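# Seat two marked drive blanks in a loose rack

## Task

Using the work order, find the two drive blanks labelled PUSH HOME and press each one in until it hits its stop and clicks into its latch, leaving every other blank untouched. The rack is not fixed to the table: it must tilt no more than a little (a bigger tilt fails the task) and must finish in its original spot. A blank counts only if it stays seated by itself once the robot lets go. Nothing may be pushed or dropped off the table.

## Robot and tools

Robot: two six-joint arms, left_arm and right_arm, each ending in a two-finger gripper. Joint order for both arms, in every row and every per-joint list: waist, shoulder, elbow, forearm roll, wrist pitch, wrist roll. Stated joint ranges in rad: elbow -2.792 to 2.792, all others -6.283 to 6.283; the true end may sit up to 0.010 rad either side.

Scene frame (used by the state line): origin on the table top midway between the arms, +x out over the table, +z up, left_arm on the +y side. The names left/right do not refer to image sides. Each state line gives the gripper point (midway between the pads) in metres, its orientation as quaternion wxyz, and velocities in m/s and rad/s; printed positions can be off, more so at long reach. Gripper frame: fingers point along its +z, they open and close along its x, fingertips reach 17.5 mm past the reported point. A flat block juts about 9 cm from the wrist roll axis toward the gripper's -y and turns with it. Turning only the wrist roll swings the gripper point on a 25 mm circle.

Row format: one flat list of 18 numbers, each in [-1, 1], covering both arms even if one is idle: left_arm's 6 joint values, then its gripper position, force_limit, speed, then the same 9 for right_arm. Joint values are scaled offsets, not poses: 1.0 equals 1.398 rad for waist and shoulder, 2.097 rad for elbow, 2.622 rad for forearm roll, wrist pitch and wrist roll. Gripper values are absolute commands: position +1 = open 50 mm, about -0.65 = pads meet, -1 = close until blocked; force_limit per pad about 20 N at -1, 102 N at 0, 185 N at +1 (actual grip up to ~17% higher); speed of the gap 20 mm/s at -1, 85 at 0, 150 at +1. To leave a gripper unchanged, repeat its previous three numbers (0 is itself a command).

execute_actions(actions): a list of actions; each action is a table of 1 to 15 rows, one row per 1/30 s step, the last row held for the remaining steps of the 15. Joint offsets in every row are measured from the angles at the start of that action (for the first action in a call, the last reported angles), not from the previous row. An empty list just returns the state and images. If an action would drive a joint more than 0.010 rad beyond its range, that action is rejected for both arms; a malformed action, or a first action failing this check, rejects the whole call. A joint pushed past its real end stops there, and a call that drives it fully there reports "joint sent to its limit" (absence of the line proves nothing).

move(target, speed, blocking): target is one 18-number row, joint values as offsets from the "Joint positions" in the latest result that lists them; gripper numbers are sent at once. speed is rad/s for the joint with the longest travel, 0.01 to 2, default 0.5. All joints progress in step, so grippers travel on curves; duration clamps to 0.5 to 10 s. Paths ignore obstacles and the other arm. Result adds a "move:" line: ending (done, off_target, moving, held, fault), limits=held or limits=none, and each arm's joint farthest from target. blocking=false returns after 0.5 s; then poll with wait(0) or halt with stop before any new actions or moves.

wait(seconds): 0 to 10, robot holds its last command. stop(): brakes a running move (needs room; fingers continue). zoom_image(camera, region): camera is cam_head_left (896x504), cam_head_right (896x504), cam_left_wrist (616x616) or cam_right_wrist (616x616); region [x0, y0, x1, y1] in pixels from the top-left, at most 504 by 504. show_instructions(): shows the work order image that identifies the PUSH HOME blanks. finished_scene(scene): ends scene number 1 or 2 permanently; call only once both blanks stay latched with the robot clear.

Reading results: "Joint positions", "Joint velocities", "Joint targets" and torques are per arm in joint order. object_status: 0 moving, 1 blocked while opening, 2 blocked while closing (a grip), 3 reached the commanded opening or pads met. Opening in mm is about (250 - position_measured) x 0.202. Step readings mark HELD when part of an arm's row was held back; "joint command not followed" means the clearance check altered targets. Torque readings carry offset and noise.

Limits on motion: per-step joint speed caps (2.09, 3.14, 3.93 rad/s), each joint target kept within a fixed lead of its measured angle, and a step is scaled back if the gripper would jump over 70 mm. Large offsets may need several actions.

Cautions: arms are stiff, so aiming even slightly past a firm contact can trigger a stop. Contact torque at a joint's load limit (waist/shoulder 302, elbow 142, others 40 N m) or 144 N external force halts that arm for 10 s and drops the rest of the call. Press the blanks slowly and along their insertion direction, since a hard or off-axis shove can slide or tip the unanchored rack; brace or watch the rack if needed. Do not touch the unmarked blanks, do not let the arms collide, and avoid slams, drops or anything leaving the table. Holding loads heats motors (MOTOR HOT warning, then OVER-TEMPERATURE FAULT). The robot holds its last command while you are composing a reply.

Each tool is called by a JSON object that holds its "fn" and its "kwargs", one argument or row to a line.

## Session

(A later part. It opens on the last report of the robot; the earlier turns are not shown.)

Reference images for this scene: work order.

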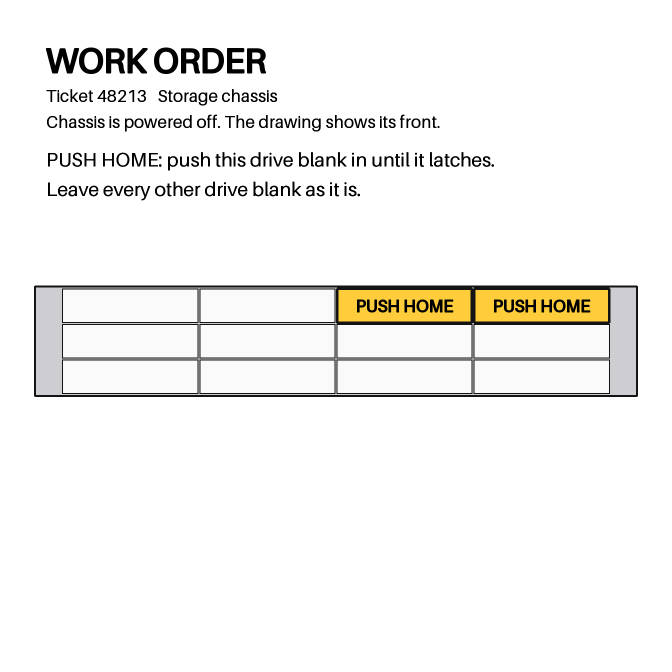

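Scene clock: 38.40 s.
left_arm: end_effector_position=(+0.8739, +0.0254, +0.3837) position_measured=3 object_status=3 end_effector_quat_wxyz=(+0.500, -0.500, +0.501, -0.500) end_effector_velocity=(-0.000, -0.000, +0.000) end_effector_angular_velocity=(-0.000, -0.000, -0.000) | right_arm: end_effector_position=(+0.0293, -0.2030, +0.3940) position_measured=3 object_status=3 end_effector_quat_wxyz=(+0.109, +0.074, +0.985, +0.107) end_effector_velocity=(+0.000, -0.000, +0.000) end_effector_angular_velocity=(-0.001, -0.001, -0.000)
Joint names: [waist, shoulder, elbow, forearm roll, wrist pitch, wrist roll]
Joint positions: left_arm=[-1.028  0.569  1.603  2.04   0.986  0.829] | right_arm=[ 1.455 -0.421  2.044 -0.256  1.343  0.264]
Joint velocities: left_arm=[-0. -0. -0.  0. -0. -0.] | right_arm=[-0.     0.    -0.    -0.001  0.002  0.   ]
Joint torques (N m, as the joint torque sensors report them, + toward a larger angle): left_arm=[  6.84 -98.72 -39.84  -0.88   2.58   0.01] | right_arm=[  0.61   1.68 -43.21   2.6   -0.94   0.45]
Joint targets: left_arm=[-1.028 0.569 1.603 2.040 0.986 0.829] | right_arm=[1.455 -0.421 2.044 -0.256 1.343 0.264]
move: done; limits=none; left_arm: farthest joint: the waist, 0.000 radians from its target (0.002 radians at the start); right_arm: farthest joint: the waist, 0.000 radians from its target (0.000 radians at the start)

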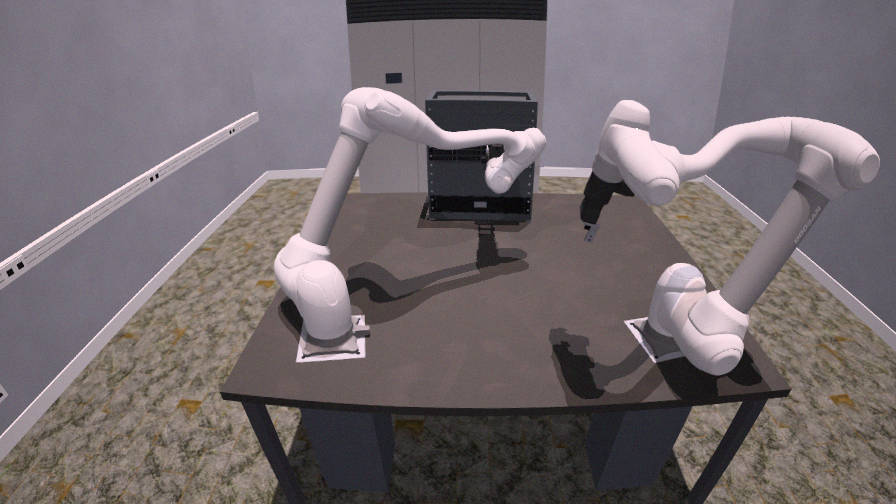

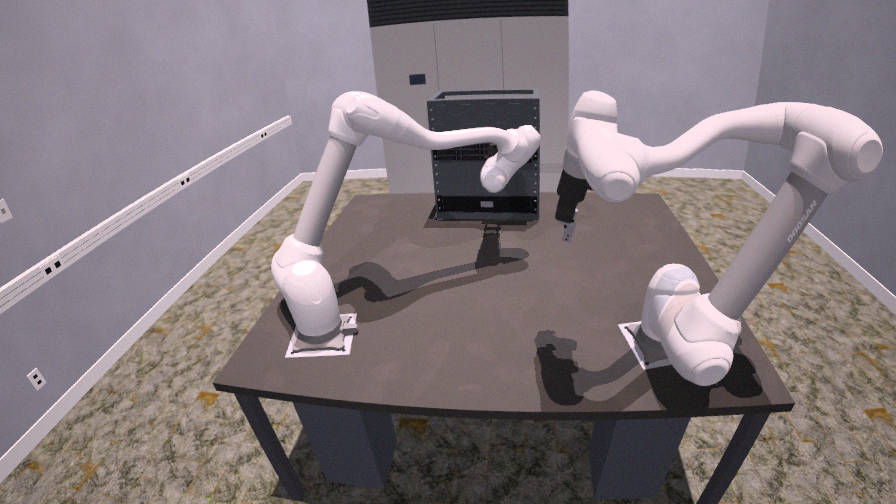

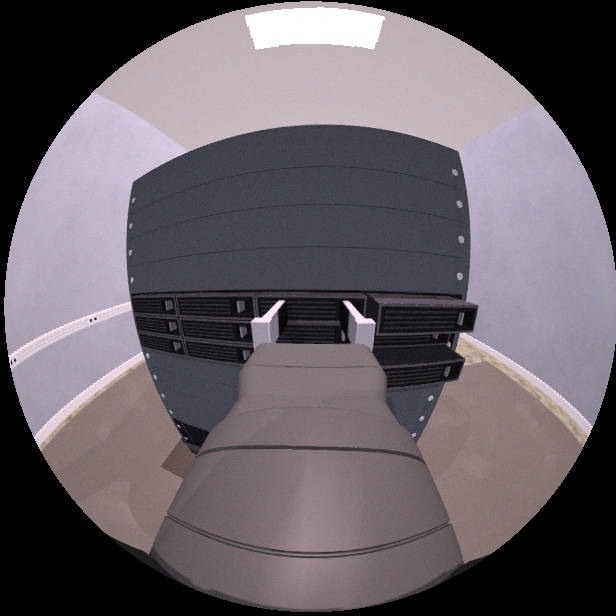

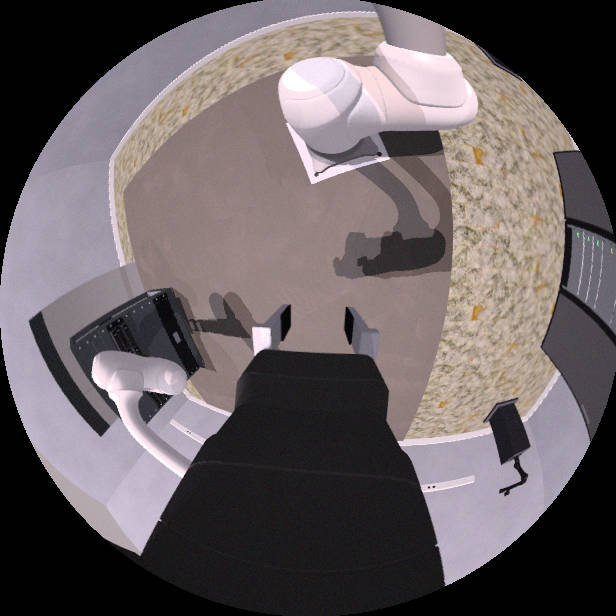

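{"fn": "zoom_image", "kwargs": {
  "camera": "cam_left_wrist",
  "region": [220,270,420,370]
}}

{"fn": "move", "kwargs": {
  "target": [0.0014,0.0013,-0.0014,0.0004,-0.0008,0.0002,1,0,0,0,0,0,0,0,0,1,0,0],
  "speed": 0.01
}}

Region (220, 270, 420, 370) of cam_left_wrist's 616x616 image, scaled by 2.520, with more detail than that image has.

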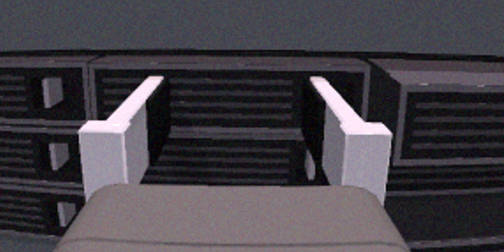

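Scene clock: 40.07 s.
left_arm: end_effector_position=(+0.8759, +0.0255, +0.3836) position_measured=3 object_status=3 end_effector_quat_wxyz=(+0.500, -0.500, +0.501, -0.500) end_effector_velocity=(+0.000, +0.000, -0.000) end_effector_angular_velocity=(-0.001, -0.000, +0.001) | right_arm: end_effector_position=(+0.0293, -0.2030, +0.3940) position_measured=3 object_status=3 end_effector_quat_wxyz=(+0.109, +0.074, +0.985, +0.107) end_effector_velocity=(-0.000, -0.000, +0.001) end_effector_angular_velocity=(-0.000, +0.000, -0.001)
Joint names: [waist, shoulder, elbow, forearm roll, wrist pitch, wrist roll]
Joint positions: left_arm=[-1.026  0.571  1.6    2.041  0.984  0.829] | right_arm=[ 1.455 -0.421  2.044 -0.256  1.343  0.264]
Joint velocities: left_arm=[ 0.     0.     0.     0.     0.001 -0.001] | right_arm=[ 0.     0.    -0.001  0.     0.001  0.   ]
Joint torques (N m, as the joint torque sensors report them, + toward a larger angle): left_arm=[  7.03 -99.25 -40.61  -0.79   2.29   0.09] | right_arm=[ -0.93   2.2  -43.7    2.39  -0.71   0.34]
Joint targets: left_arm=[-1.026 0.571 1.600 2.041 0.984 0.829] | right_arm=[1.455 -0.421 2.044 -0.256 1.343 0.264]
move: done; limits=none; left_arm: farthest joint: the waist, 0.000 radians from its target (0.002 radians at the start); right_arm: farthest joint: the waist, 0.000 radians from its target (0.000 radians at the start)

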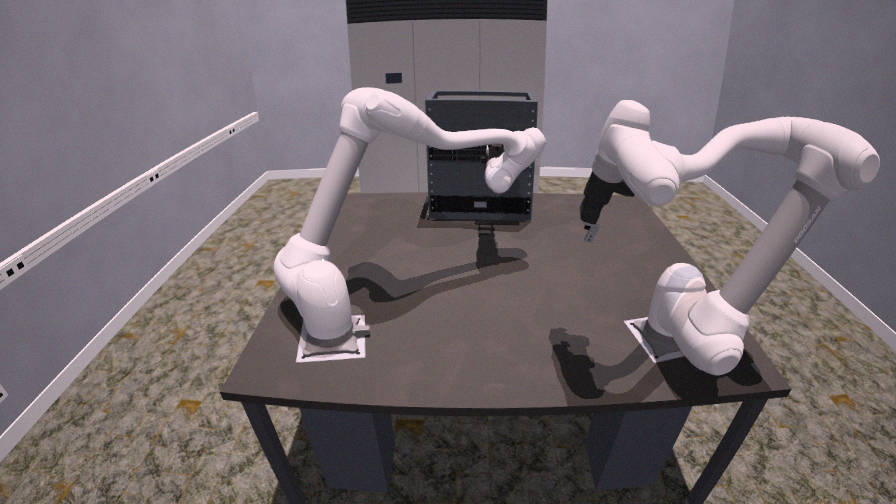

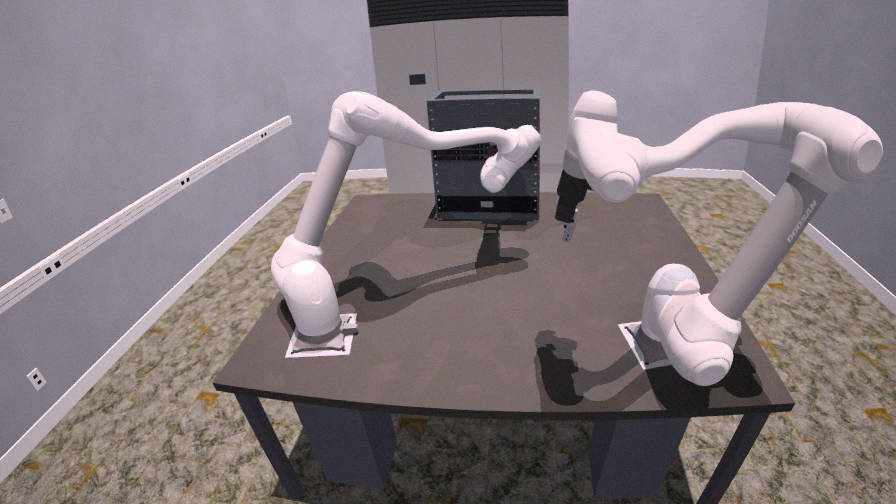

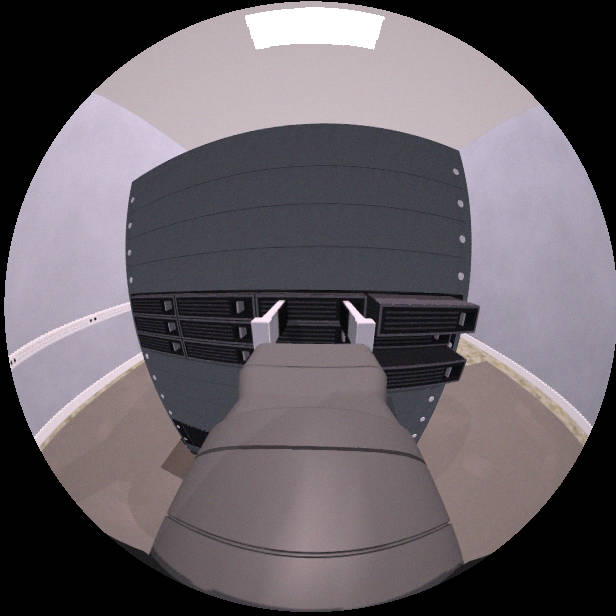

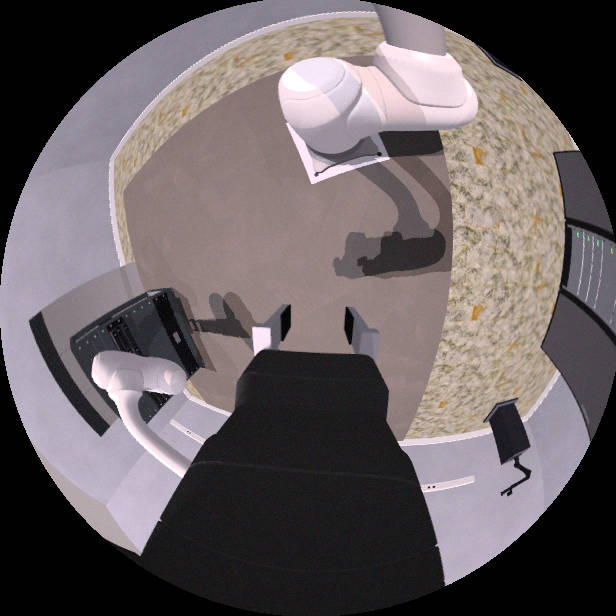

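Still proud of col2; continue.

{"fn": "move", "kwargs": {
  "target": [0.0014,0.0013,-0.0014,0.0004,-0.0008,0.0002,1,0,0,0,0,0,0,0,0,1,0,0],
  "speed": 0.01
}}

{"fn": "move", "kwargs": {
  "target": [0.0014,0.0013,-0.0014,0.0004,-0.0008,0.0002,1,0,0,0,0,0,0,0,0,1,0,0],
  "speed": 0.01
}}

Scene clock: 44.57 s.
left_arm: end_effector_position=(+0.8778, +0.0255, +0.3835) position_measured=3 object_status=3 end_effector_quat_wxyz=(+0.500, -0.499, +0.501, -0.500) end_effector_velocity=(+0.000, +0.001, +0.001) end_effector_angular_velocity=(+0.001, -0.002, +0.002) | right_arm: end_effector_position=(+0.0293, -0.2030, +0.3940) position_measured=3 object_status=3 end_effector_quat_wxyz=(+0.109, +0.074, +0.985, +0.107) end_effector_velocity=(+0.000, -0.000, +0.000) end_effector_angular_velocity=(-0.000, -0.001, -0.000)
Joint names: [waist, shoulder, elbow, forearm roll, wrist pitch, wrist roll]
Joint positions: left_arm=[-1.025  0.572  1.597  2.042  0.982  0.83 ] | right_arm=[ 1.455 -0.421  2.044 -0.256  1.343  0.264]
Joint velocities: left_arm=[ 0.    -0.    -0.    -0.     0.002  0.002] | right_arm=[-0.     0.    -0.    -0.001  0.001  0.   ]
Joint torques (N m, as the joint torque sensors report them, + toward a larger angle): left_arm=[ 16.98 -94.49 -44.4   -1.19   1.67   0.07] | right_arm=[  0.95   2.76 -43.45   2.37  -0.82   0.07]
Joint targets: left_arm=[-1.024 0.572 1.597 2.042 0.982 0.830] | right_arm=[1.455 -0.421 2.044 -0.256 1.343 0.264]
move: done; limits=none; left_arm: farthest joint: the waist, 0.000 radians from its target (0.002 radians at the start); right_arm: farthest joint: the waist, 0.000 radians from its target (0.000 radians at the start)

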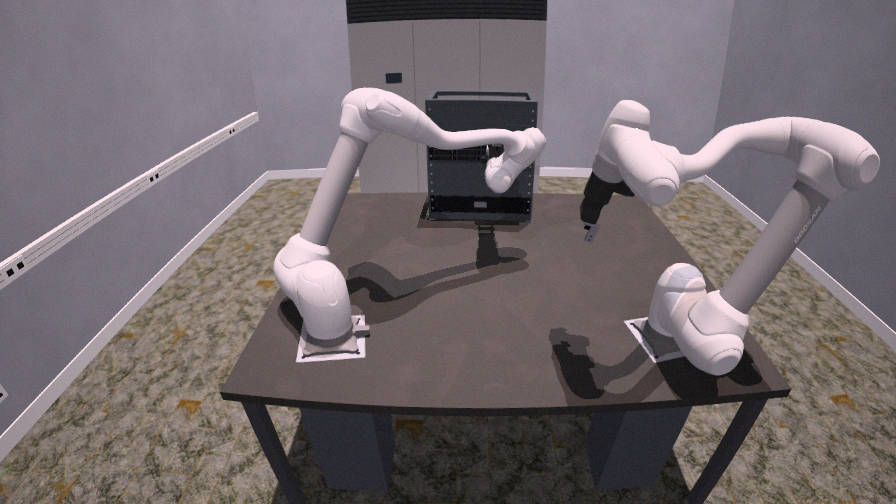

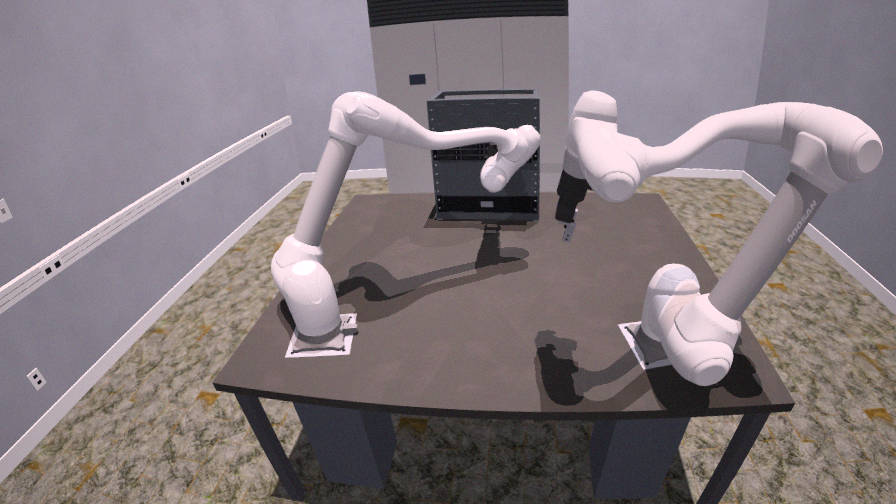

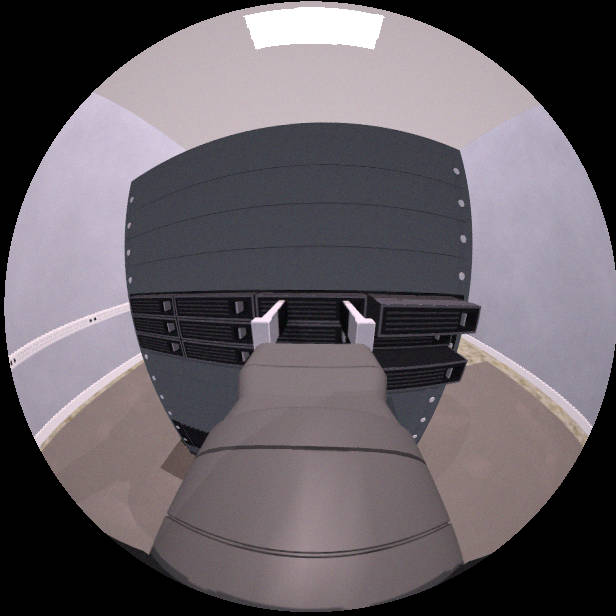

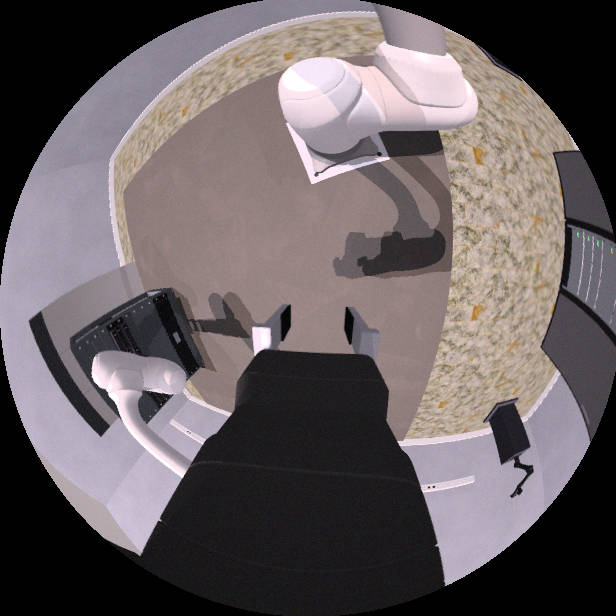

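Scene clock: 45.27 s.
left_arm: end_effector_position=(+0.8797, +0.0254, +0.3834) position_measured=3 object_status=3 end_effector_quat_wxyz=(+0.500, -0.499, +0.501, -0.500) end_effector_velocity=(+0.000, +0.001, +0.001) end_effector_angular_velocity=(-0.001, -0.002, +0.002) | right_arm: end_effector_position=(+0.0293, -0.2030, +0.3940) position_measured=3 object_status=3 end_effector_quat_wxyz=(+0.109, +0.074, +0.985, +0.107) end_effector_velocity=(-0.000, -0.000, -0.001) end_effector_angular_velocity=(-0.001, +0.001, -0.000)
Joint names: [waist, shoulder, elbow, forearm roll, wrist pitch, wrist roll]
Joint positions: left_arm=[-1.023  0.574  1.594  2.043  0.98   0.83 ] | right_arm=[ 1.455 -0.421  2.044 -0.256  1.343  0.264]
Joint velocities: left_arm=[ 0.001  0.    -0.     0.     0.002 -0.001] | right_arm=[ 0.     0.     0.002  0.001 -0.     0.   ]
Joint torques (N m, as the joint torque sensors report them, + toward a larger angle): left_arm=[ 55.22 -77.74 -61.08  -1.49  -1.46   0.31] | right_arm=[ -0.8    1.38 -42.94   2.69  -0.82   0.06]
Joint targets: left_arm=[-1.023 0.574 1.594 2.043 0.980 0.830] | right_arm=[1.455 -0.421 2.044 -0.256 1.343 0.264]
move: done; limits=none; left_arm: farthest joint: the waist, 0.000 radians from its target (0.001 radians at the start); right_arm: farthest joint: the waist, 0.000 radians from its target (0.000 radians at the start)

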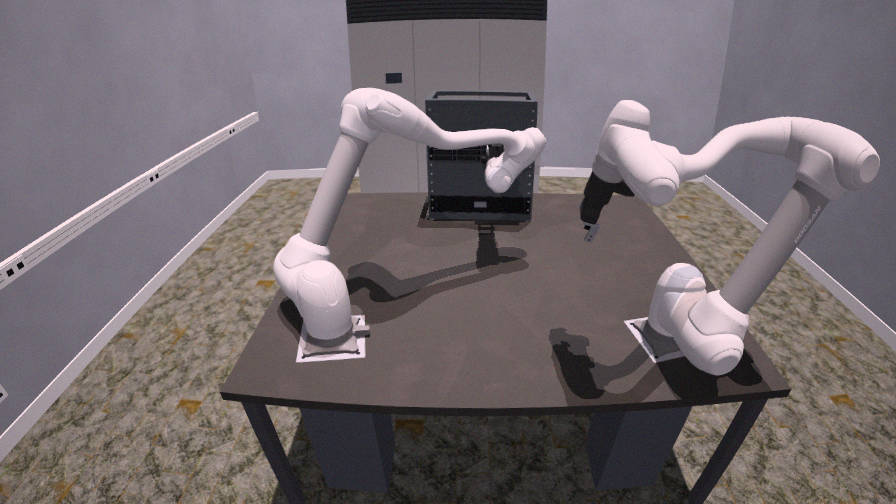

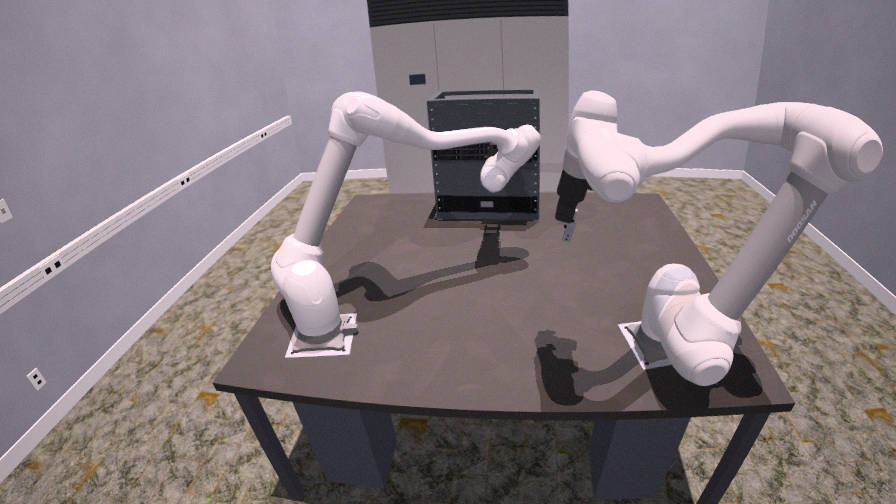

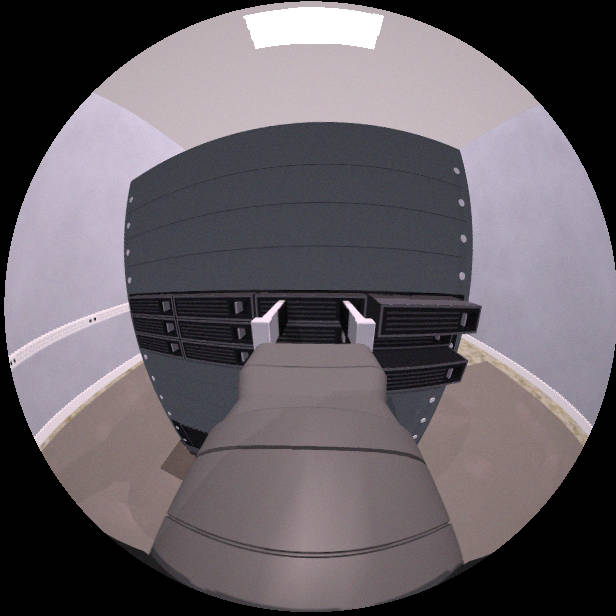

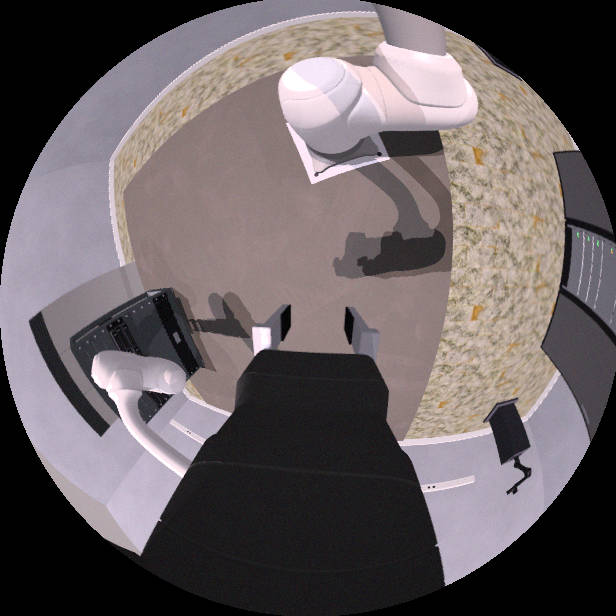

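{"fn": "move", "kwargs": {
  "target": [-0.0501,-0.0443,0.0501,-0.0123,0.0267,-0.0064,1,0,0,0,0,0,0,0,0,1,0,0],
  "speed": 0.1
}}

{"fn": "zoom_image", "kwargs": {
  "camera": "cam_left_wrist",
  "region": [150,260,510,400]
}}

Scene clock: 47.67 s.
left_arm: end_effector_position=(+0.8096, +0.0242, +0.3836) position_measured=3 object_status=3 end_effector_quat_wxyz=(+0.500, -0.499, +0.501, -0.500) end_effector_velocity=(-0.000, +0.000, -0.001) end_effector_angular_velocity=(-0.001, +0.001, -0.000) | right_arm: end_effector_position=(+0.0293, -0.2030, +0.3940) position_measured=3 object_status=3 end_effector_quat_wxyz=(+0.109, +0.074, +0.985, +0.107) end_effector_velocity=(+0.000, +0.000, +0.000) end_effector_angular_velocity=(+0.002, -0.001, +0.000)
Joint names: [waist, shoulder, elbow, forearm roll, wrist pitch, wrist roll]
Joint positions: left_arm=[-1.093  0.512  1.699  2.011  1.05   0.813] | right_arm=[ 1.455 -0.421  2.044 -0.256  1.343  0.264]
Joint velocities: left_arm=[-0.     0.     0.001 -0.    -0.001 -0.001] | right_arm=[ 0.    -0.     0.    -0.001 -0.002  0.   ]
Joint torques (N m, as the joint torque sensors report them, + toward a larger angle): left_arm=[  1.57 -94.69 -39.42   0.37   2.46  -0.2 ] | right_arm=[ -0.06   2.93 -42.84   2.26  -0.67   0.31]
Joint targets: left_arm=[-1.093 0.512 1.699 2.011 1.050 0.813] | right_arm=[1.455 -0.421 2.044 -0.256 1.343 0.264]
move: done; limits=none; left_arm: farthest joint: the waist, 0.000 radians from its target (0.070 radians at the start); right_arm: farthest joint: the waist, 0.000 radians from its target (0.000 radians at the start)

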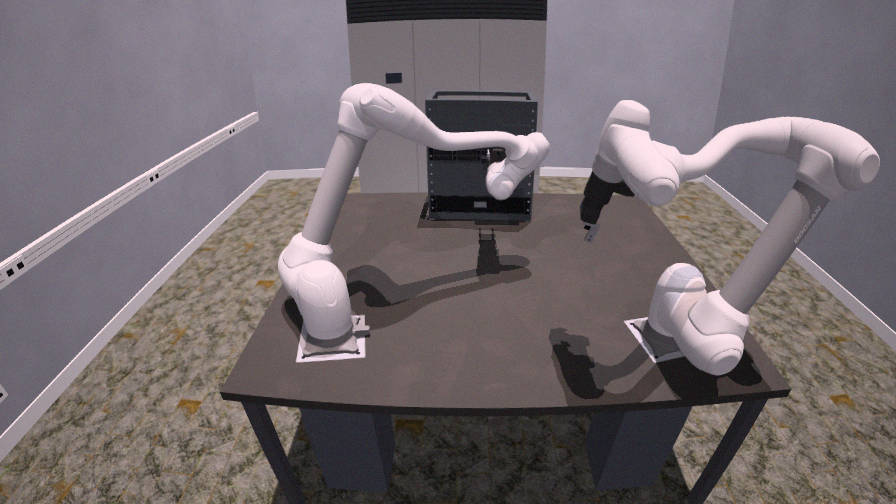

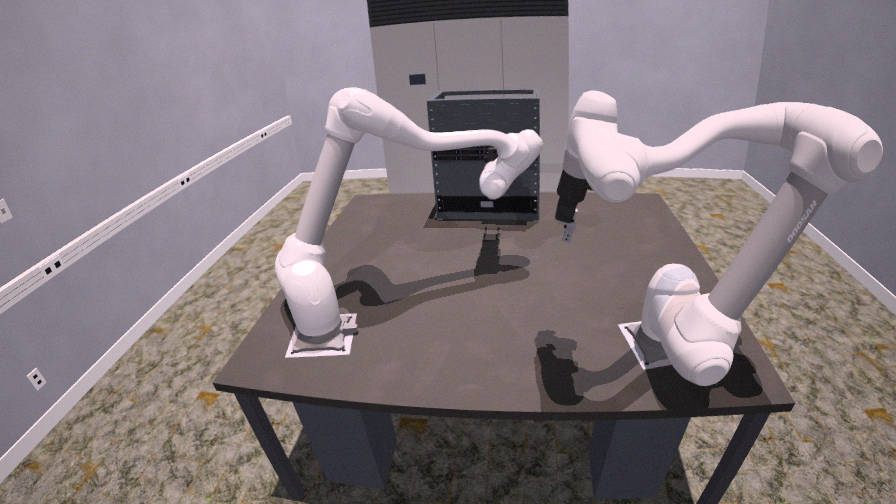

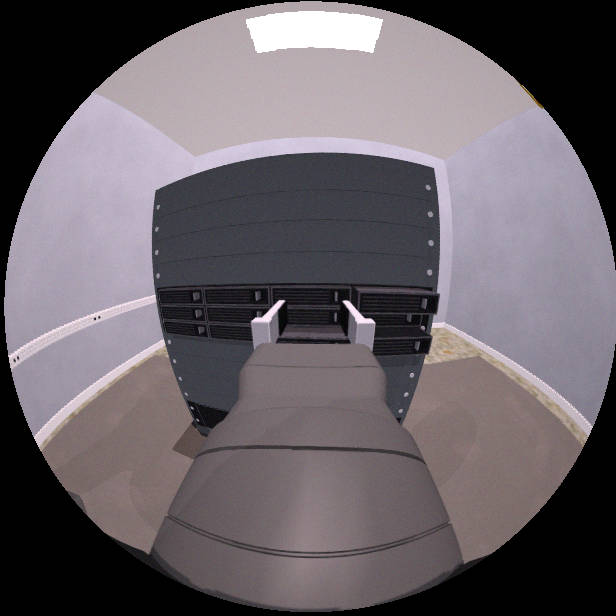

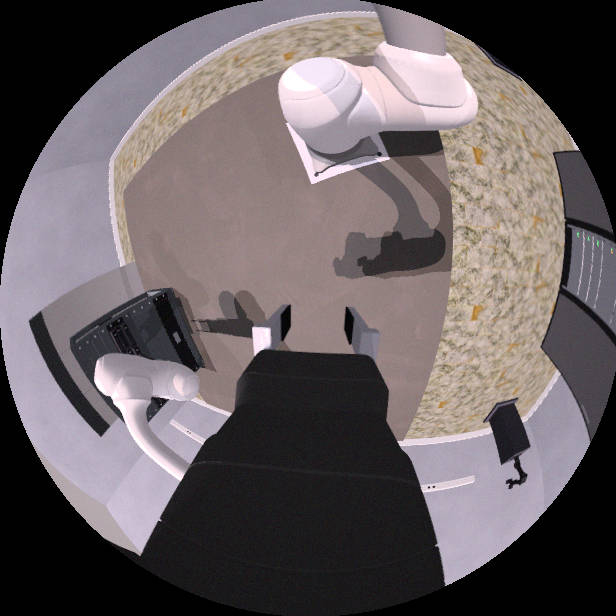

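Region (150, 260, 510, 400) of cam_left_wrist's 616x616 image, scaled by 1.400, with more detail than that image has.

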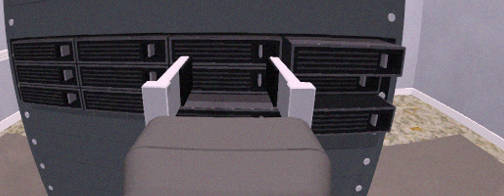

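{"fn": "move", "kwargs": {
  "target": [-0.0548,0.0780,-0.0897,-0.0370,0.0109,0.0424,1,0,0,0,0,0,0,0,0,1,0,0],
  "speed": 0.2
}}

{"fn": "zoom_image", "kwargs": {
  "camera": "cam_left_wrist",
  "region": [150,260,510,400]
}}

Scene clock: 52.13 s.
left_arm: end_effector_position=(+0.8101, -0.0799, +0.3839) position_measured=3 object_status=3 end_effector_quat_wxyz=(+0.500, -0.499, +0.501, -0.500) end_effector_velocity=(-0.000, -0.000, -0.000) end_effector_angular_velocity=(-0.001, -0.000, +0.000) | right_arm: end_effector_position=(+0.0293, -0.2030, +0.3940) position_measured=3 object_status=3 end_effector_quat_wxyz=(+0.109, +0.074, +0.985, +0.107) end_effector_velocity=(+0.000, -0.000, -0.000) end_effector_angular_velocity=(-0.001, -0.001, +0.000)
Joint names: [waist, shoulder, elbow, forearm roll, wrist pitch, wrist roll]
Joint positions: left_arm=[-1.169  0.621  1.511  1.914  1.079  0.925] | right_arm=[ 1.455 -0.421  2.044 -0.256  1.343  0.264]
Joint velocities: left_arm=[-0.     0.     0.     0.     0.    -0.002] | right_arm=[-0.    -0.     0.    -0.     0.001 -0.   ]
Joint torques (N m, as the joint torque sensors report them, + toward a larger angle): left_arm=[   0.24 -106.39  -41.61    0.78    2.11    0.05] | right_arm=[ -1.73   2.37 -43.23   2.43  -0.54   0.14]
Joint targets: left_arm=[-1.169 0.621 1.511 1.914 1.079 0.925] | right_arm=[1.455 -0.421 2.044 -0.256 1.343 0.264]
move: done; limits=none; left_arm: farthest joint: the waist, 0.000 radians from its target (0.077 radians at the start); right_arm: farthest joint: the waist, 0.000 radians from its target (0.000 radians at the start)

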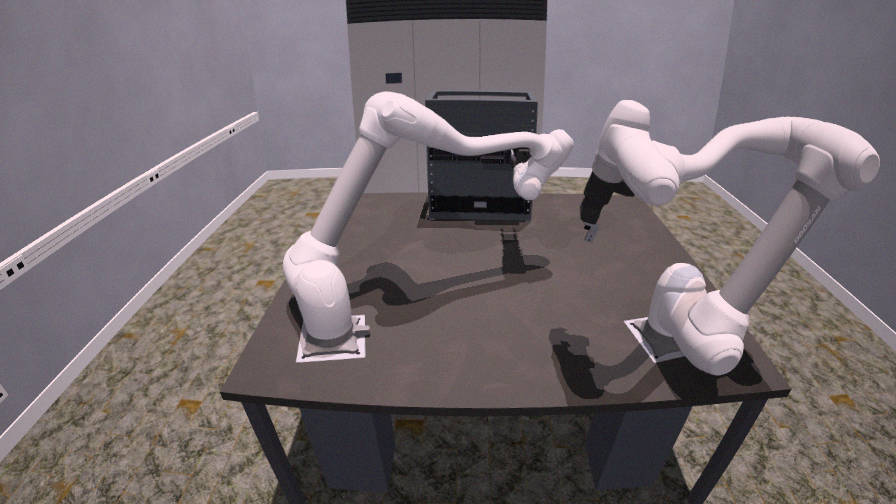

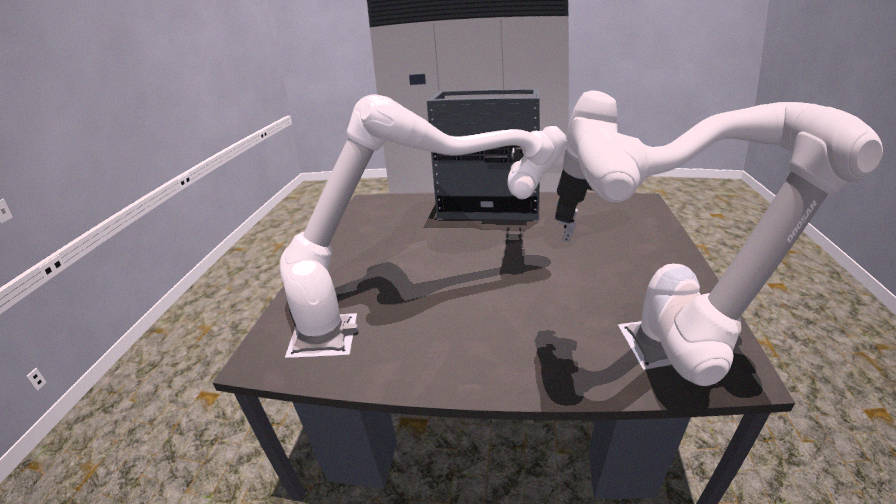

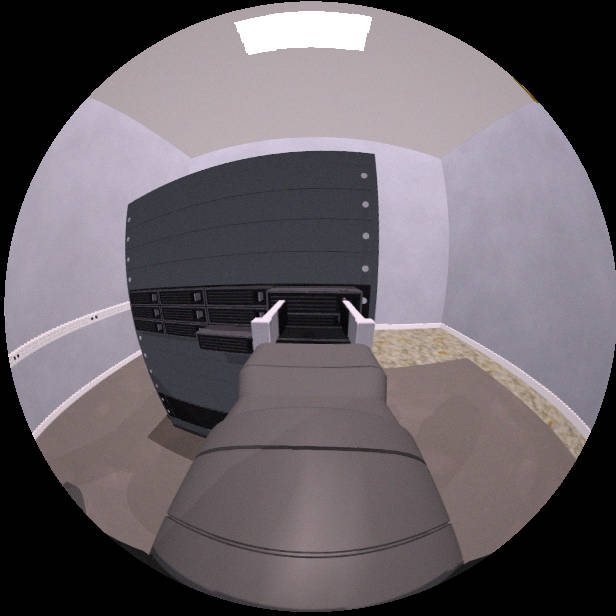

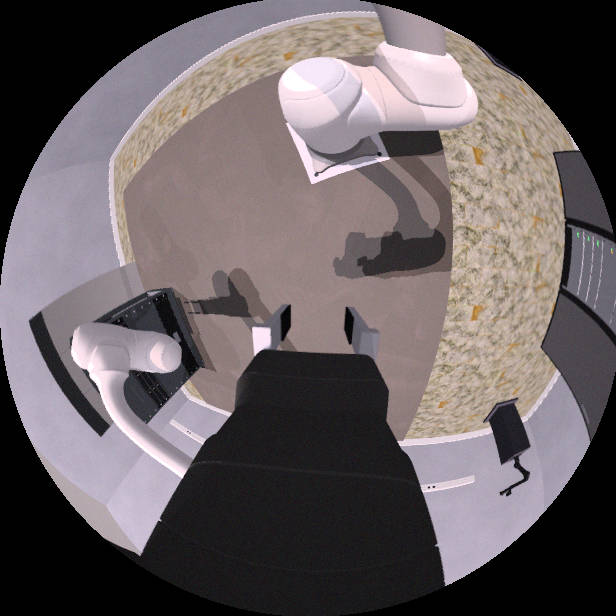

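Region (150, 260, 510, 400) of cam_left_wrist's 616x616 image, scaled by 1.400, with more detail than that image has.

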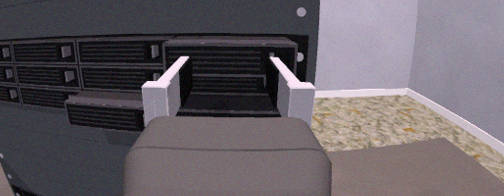

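{"fn": "move", "kwargs": {
  "target": [0.0341,0.0305,-0.0362,0.0057,-0.0190,0.0075,1,0,0,0,0,0,0,0,0,1,0,0],
  "speed": 0.02
}}

{"fn": "zoom_image", "kwargs": {
  "camera": "cam_left_wrist",
  "region": [150,260,510,400]
}}

Scene clock: 60.17 s.
left_arm: end_effector_position=(+0.8600, -0.0804, +0.3839) position_measured=3 object_status=3 end_effector_quat_wxyz=(+0.500, -0.499, +0.501, -0.500) end_effector_velocity=(-0.000, +0.000, +0.000) end_effector_angular_velocity=(-0.002, +0.000, +0.000) | right_arm: end_effector_position=(+0.0293, -0.2030, +0.3940) position_measured=3 object_status=3 end_effector_quat_wxyz=(+0.109, +0.074, +0.985, +0.107) end_effector_velocity=(-0.000, -0.000, +0.000) end_effector_angular_velocity=(-0.002, +0.000, +0.000)
Joint names: [waist, shoulder, elbow, forearm roll, wrist pitch, wrist roll]
Joint positions: left_arm=[-1.122  0.664  1.435  1.929  1.029  0.944] | right_arm=[ 1.455 -0.421  2.044 -0.256  1.343  0.264]
Joint velocities: left_arm=[ 0.    -0.     0.    -0.    -0.    -0.002] | right_arm=[ 0.     0.    -0.     0.     0.001 -0.   ]
Joint torques (N m, as the joint torque sensors report them, + toward a larger angle): left_arm=[   8.12 -110.75  -42.61    0.29    2.63   -0.07] | right_arm=[  0.63   3.   -43.18   2.37  -0.65   0.05]
Joint targets: left_arm=[-1.122 0.664 1.435 1.929 1.029 0.944] | right_arm=[1.455 -0.421 2.044 -0.256 1.343 0.264]
move: done; limits=none; left_arm: farthest joint: the waist, 0.000 radians from its target (0.048 radians at the start); right_arm: farthest joint: the waist, 0.000 radians from its target (0.000 radians at the start)

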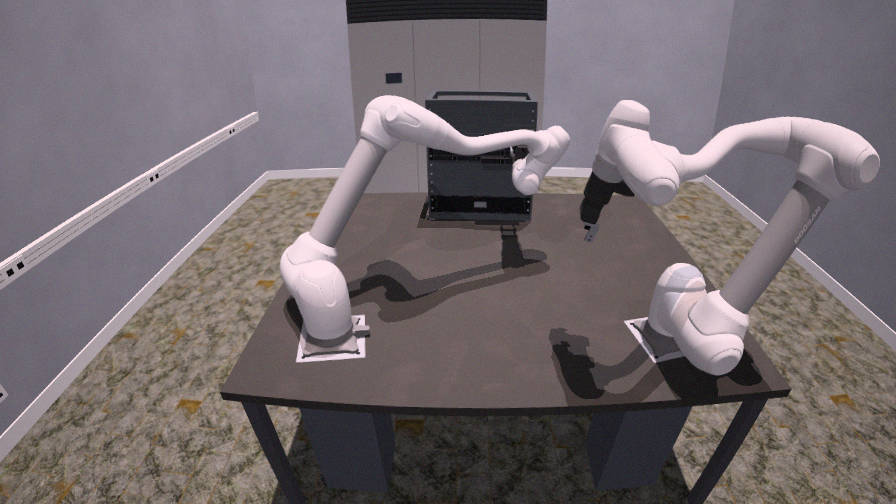

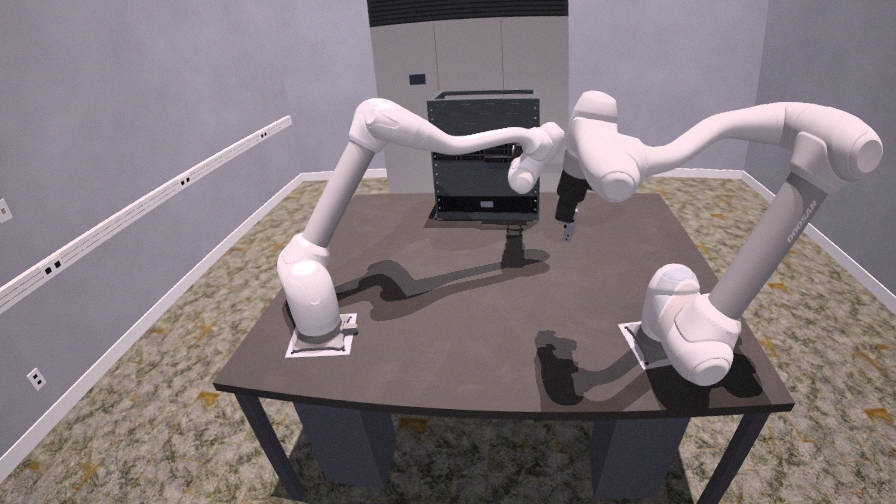

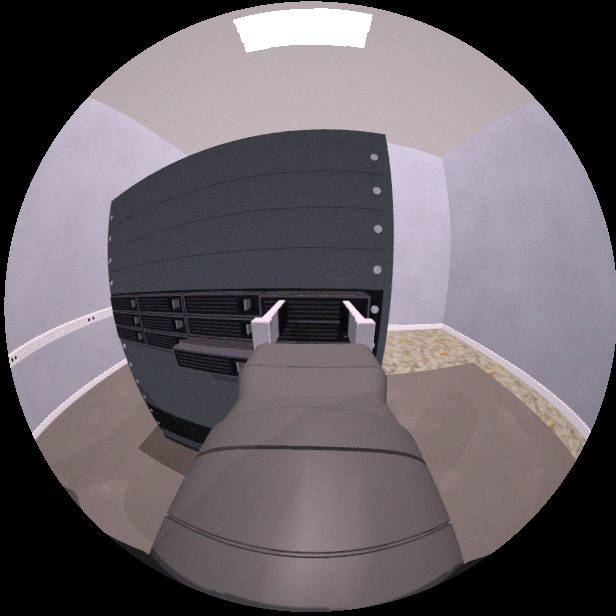

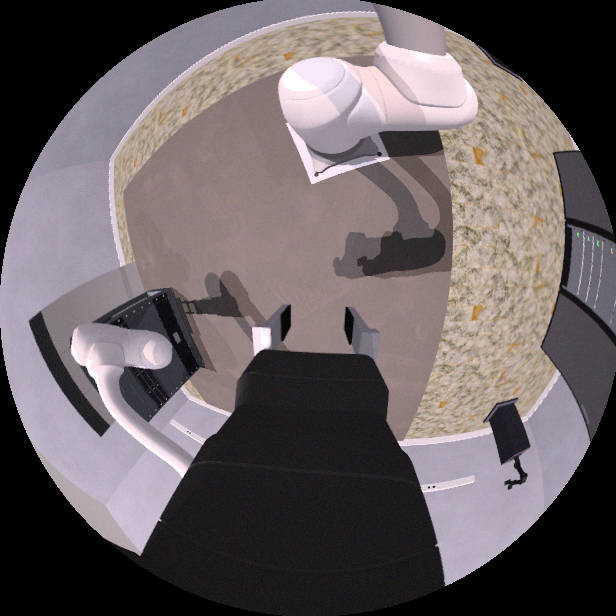

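Region (150, 260, 510, 400) of cam_left_wrist's 616x616 image, scaled by 1.400, with more detail than that image has.

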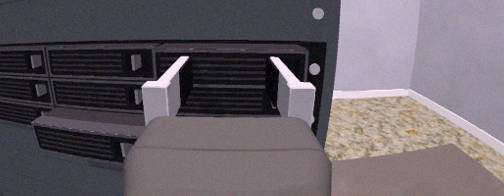

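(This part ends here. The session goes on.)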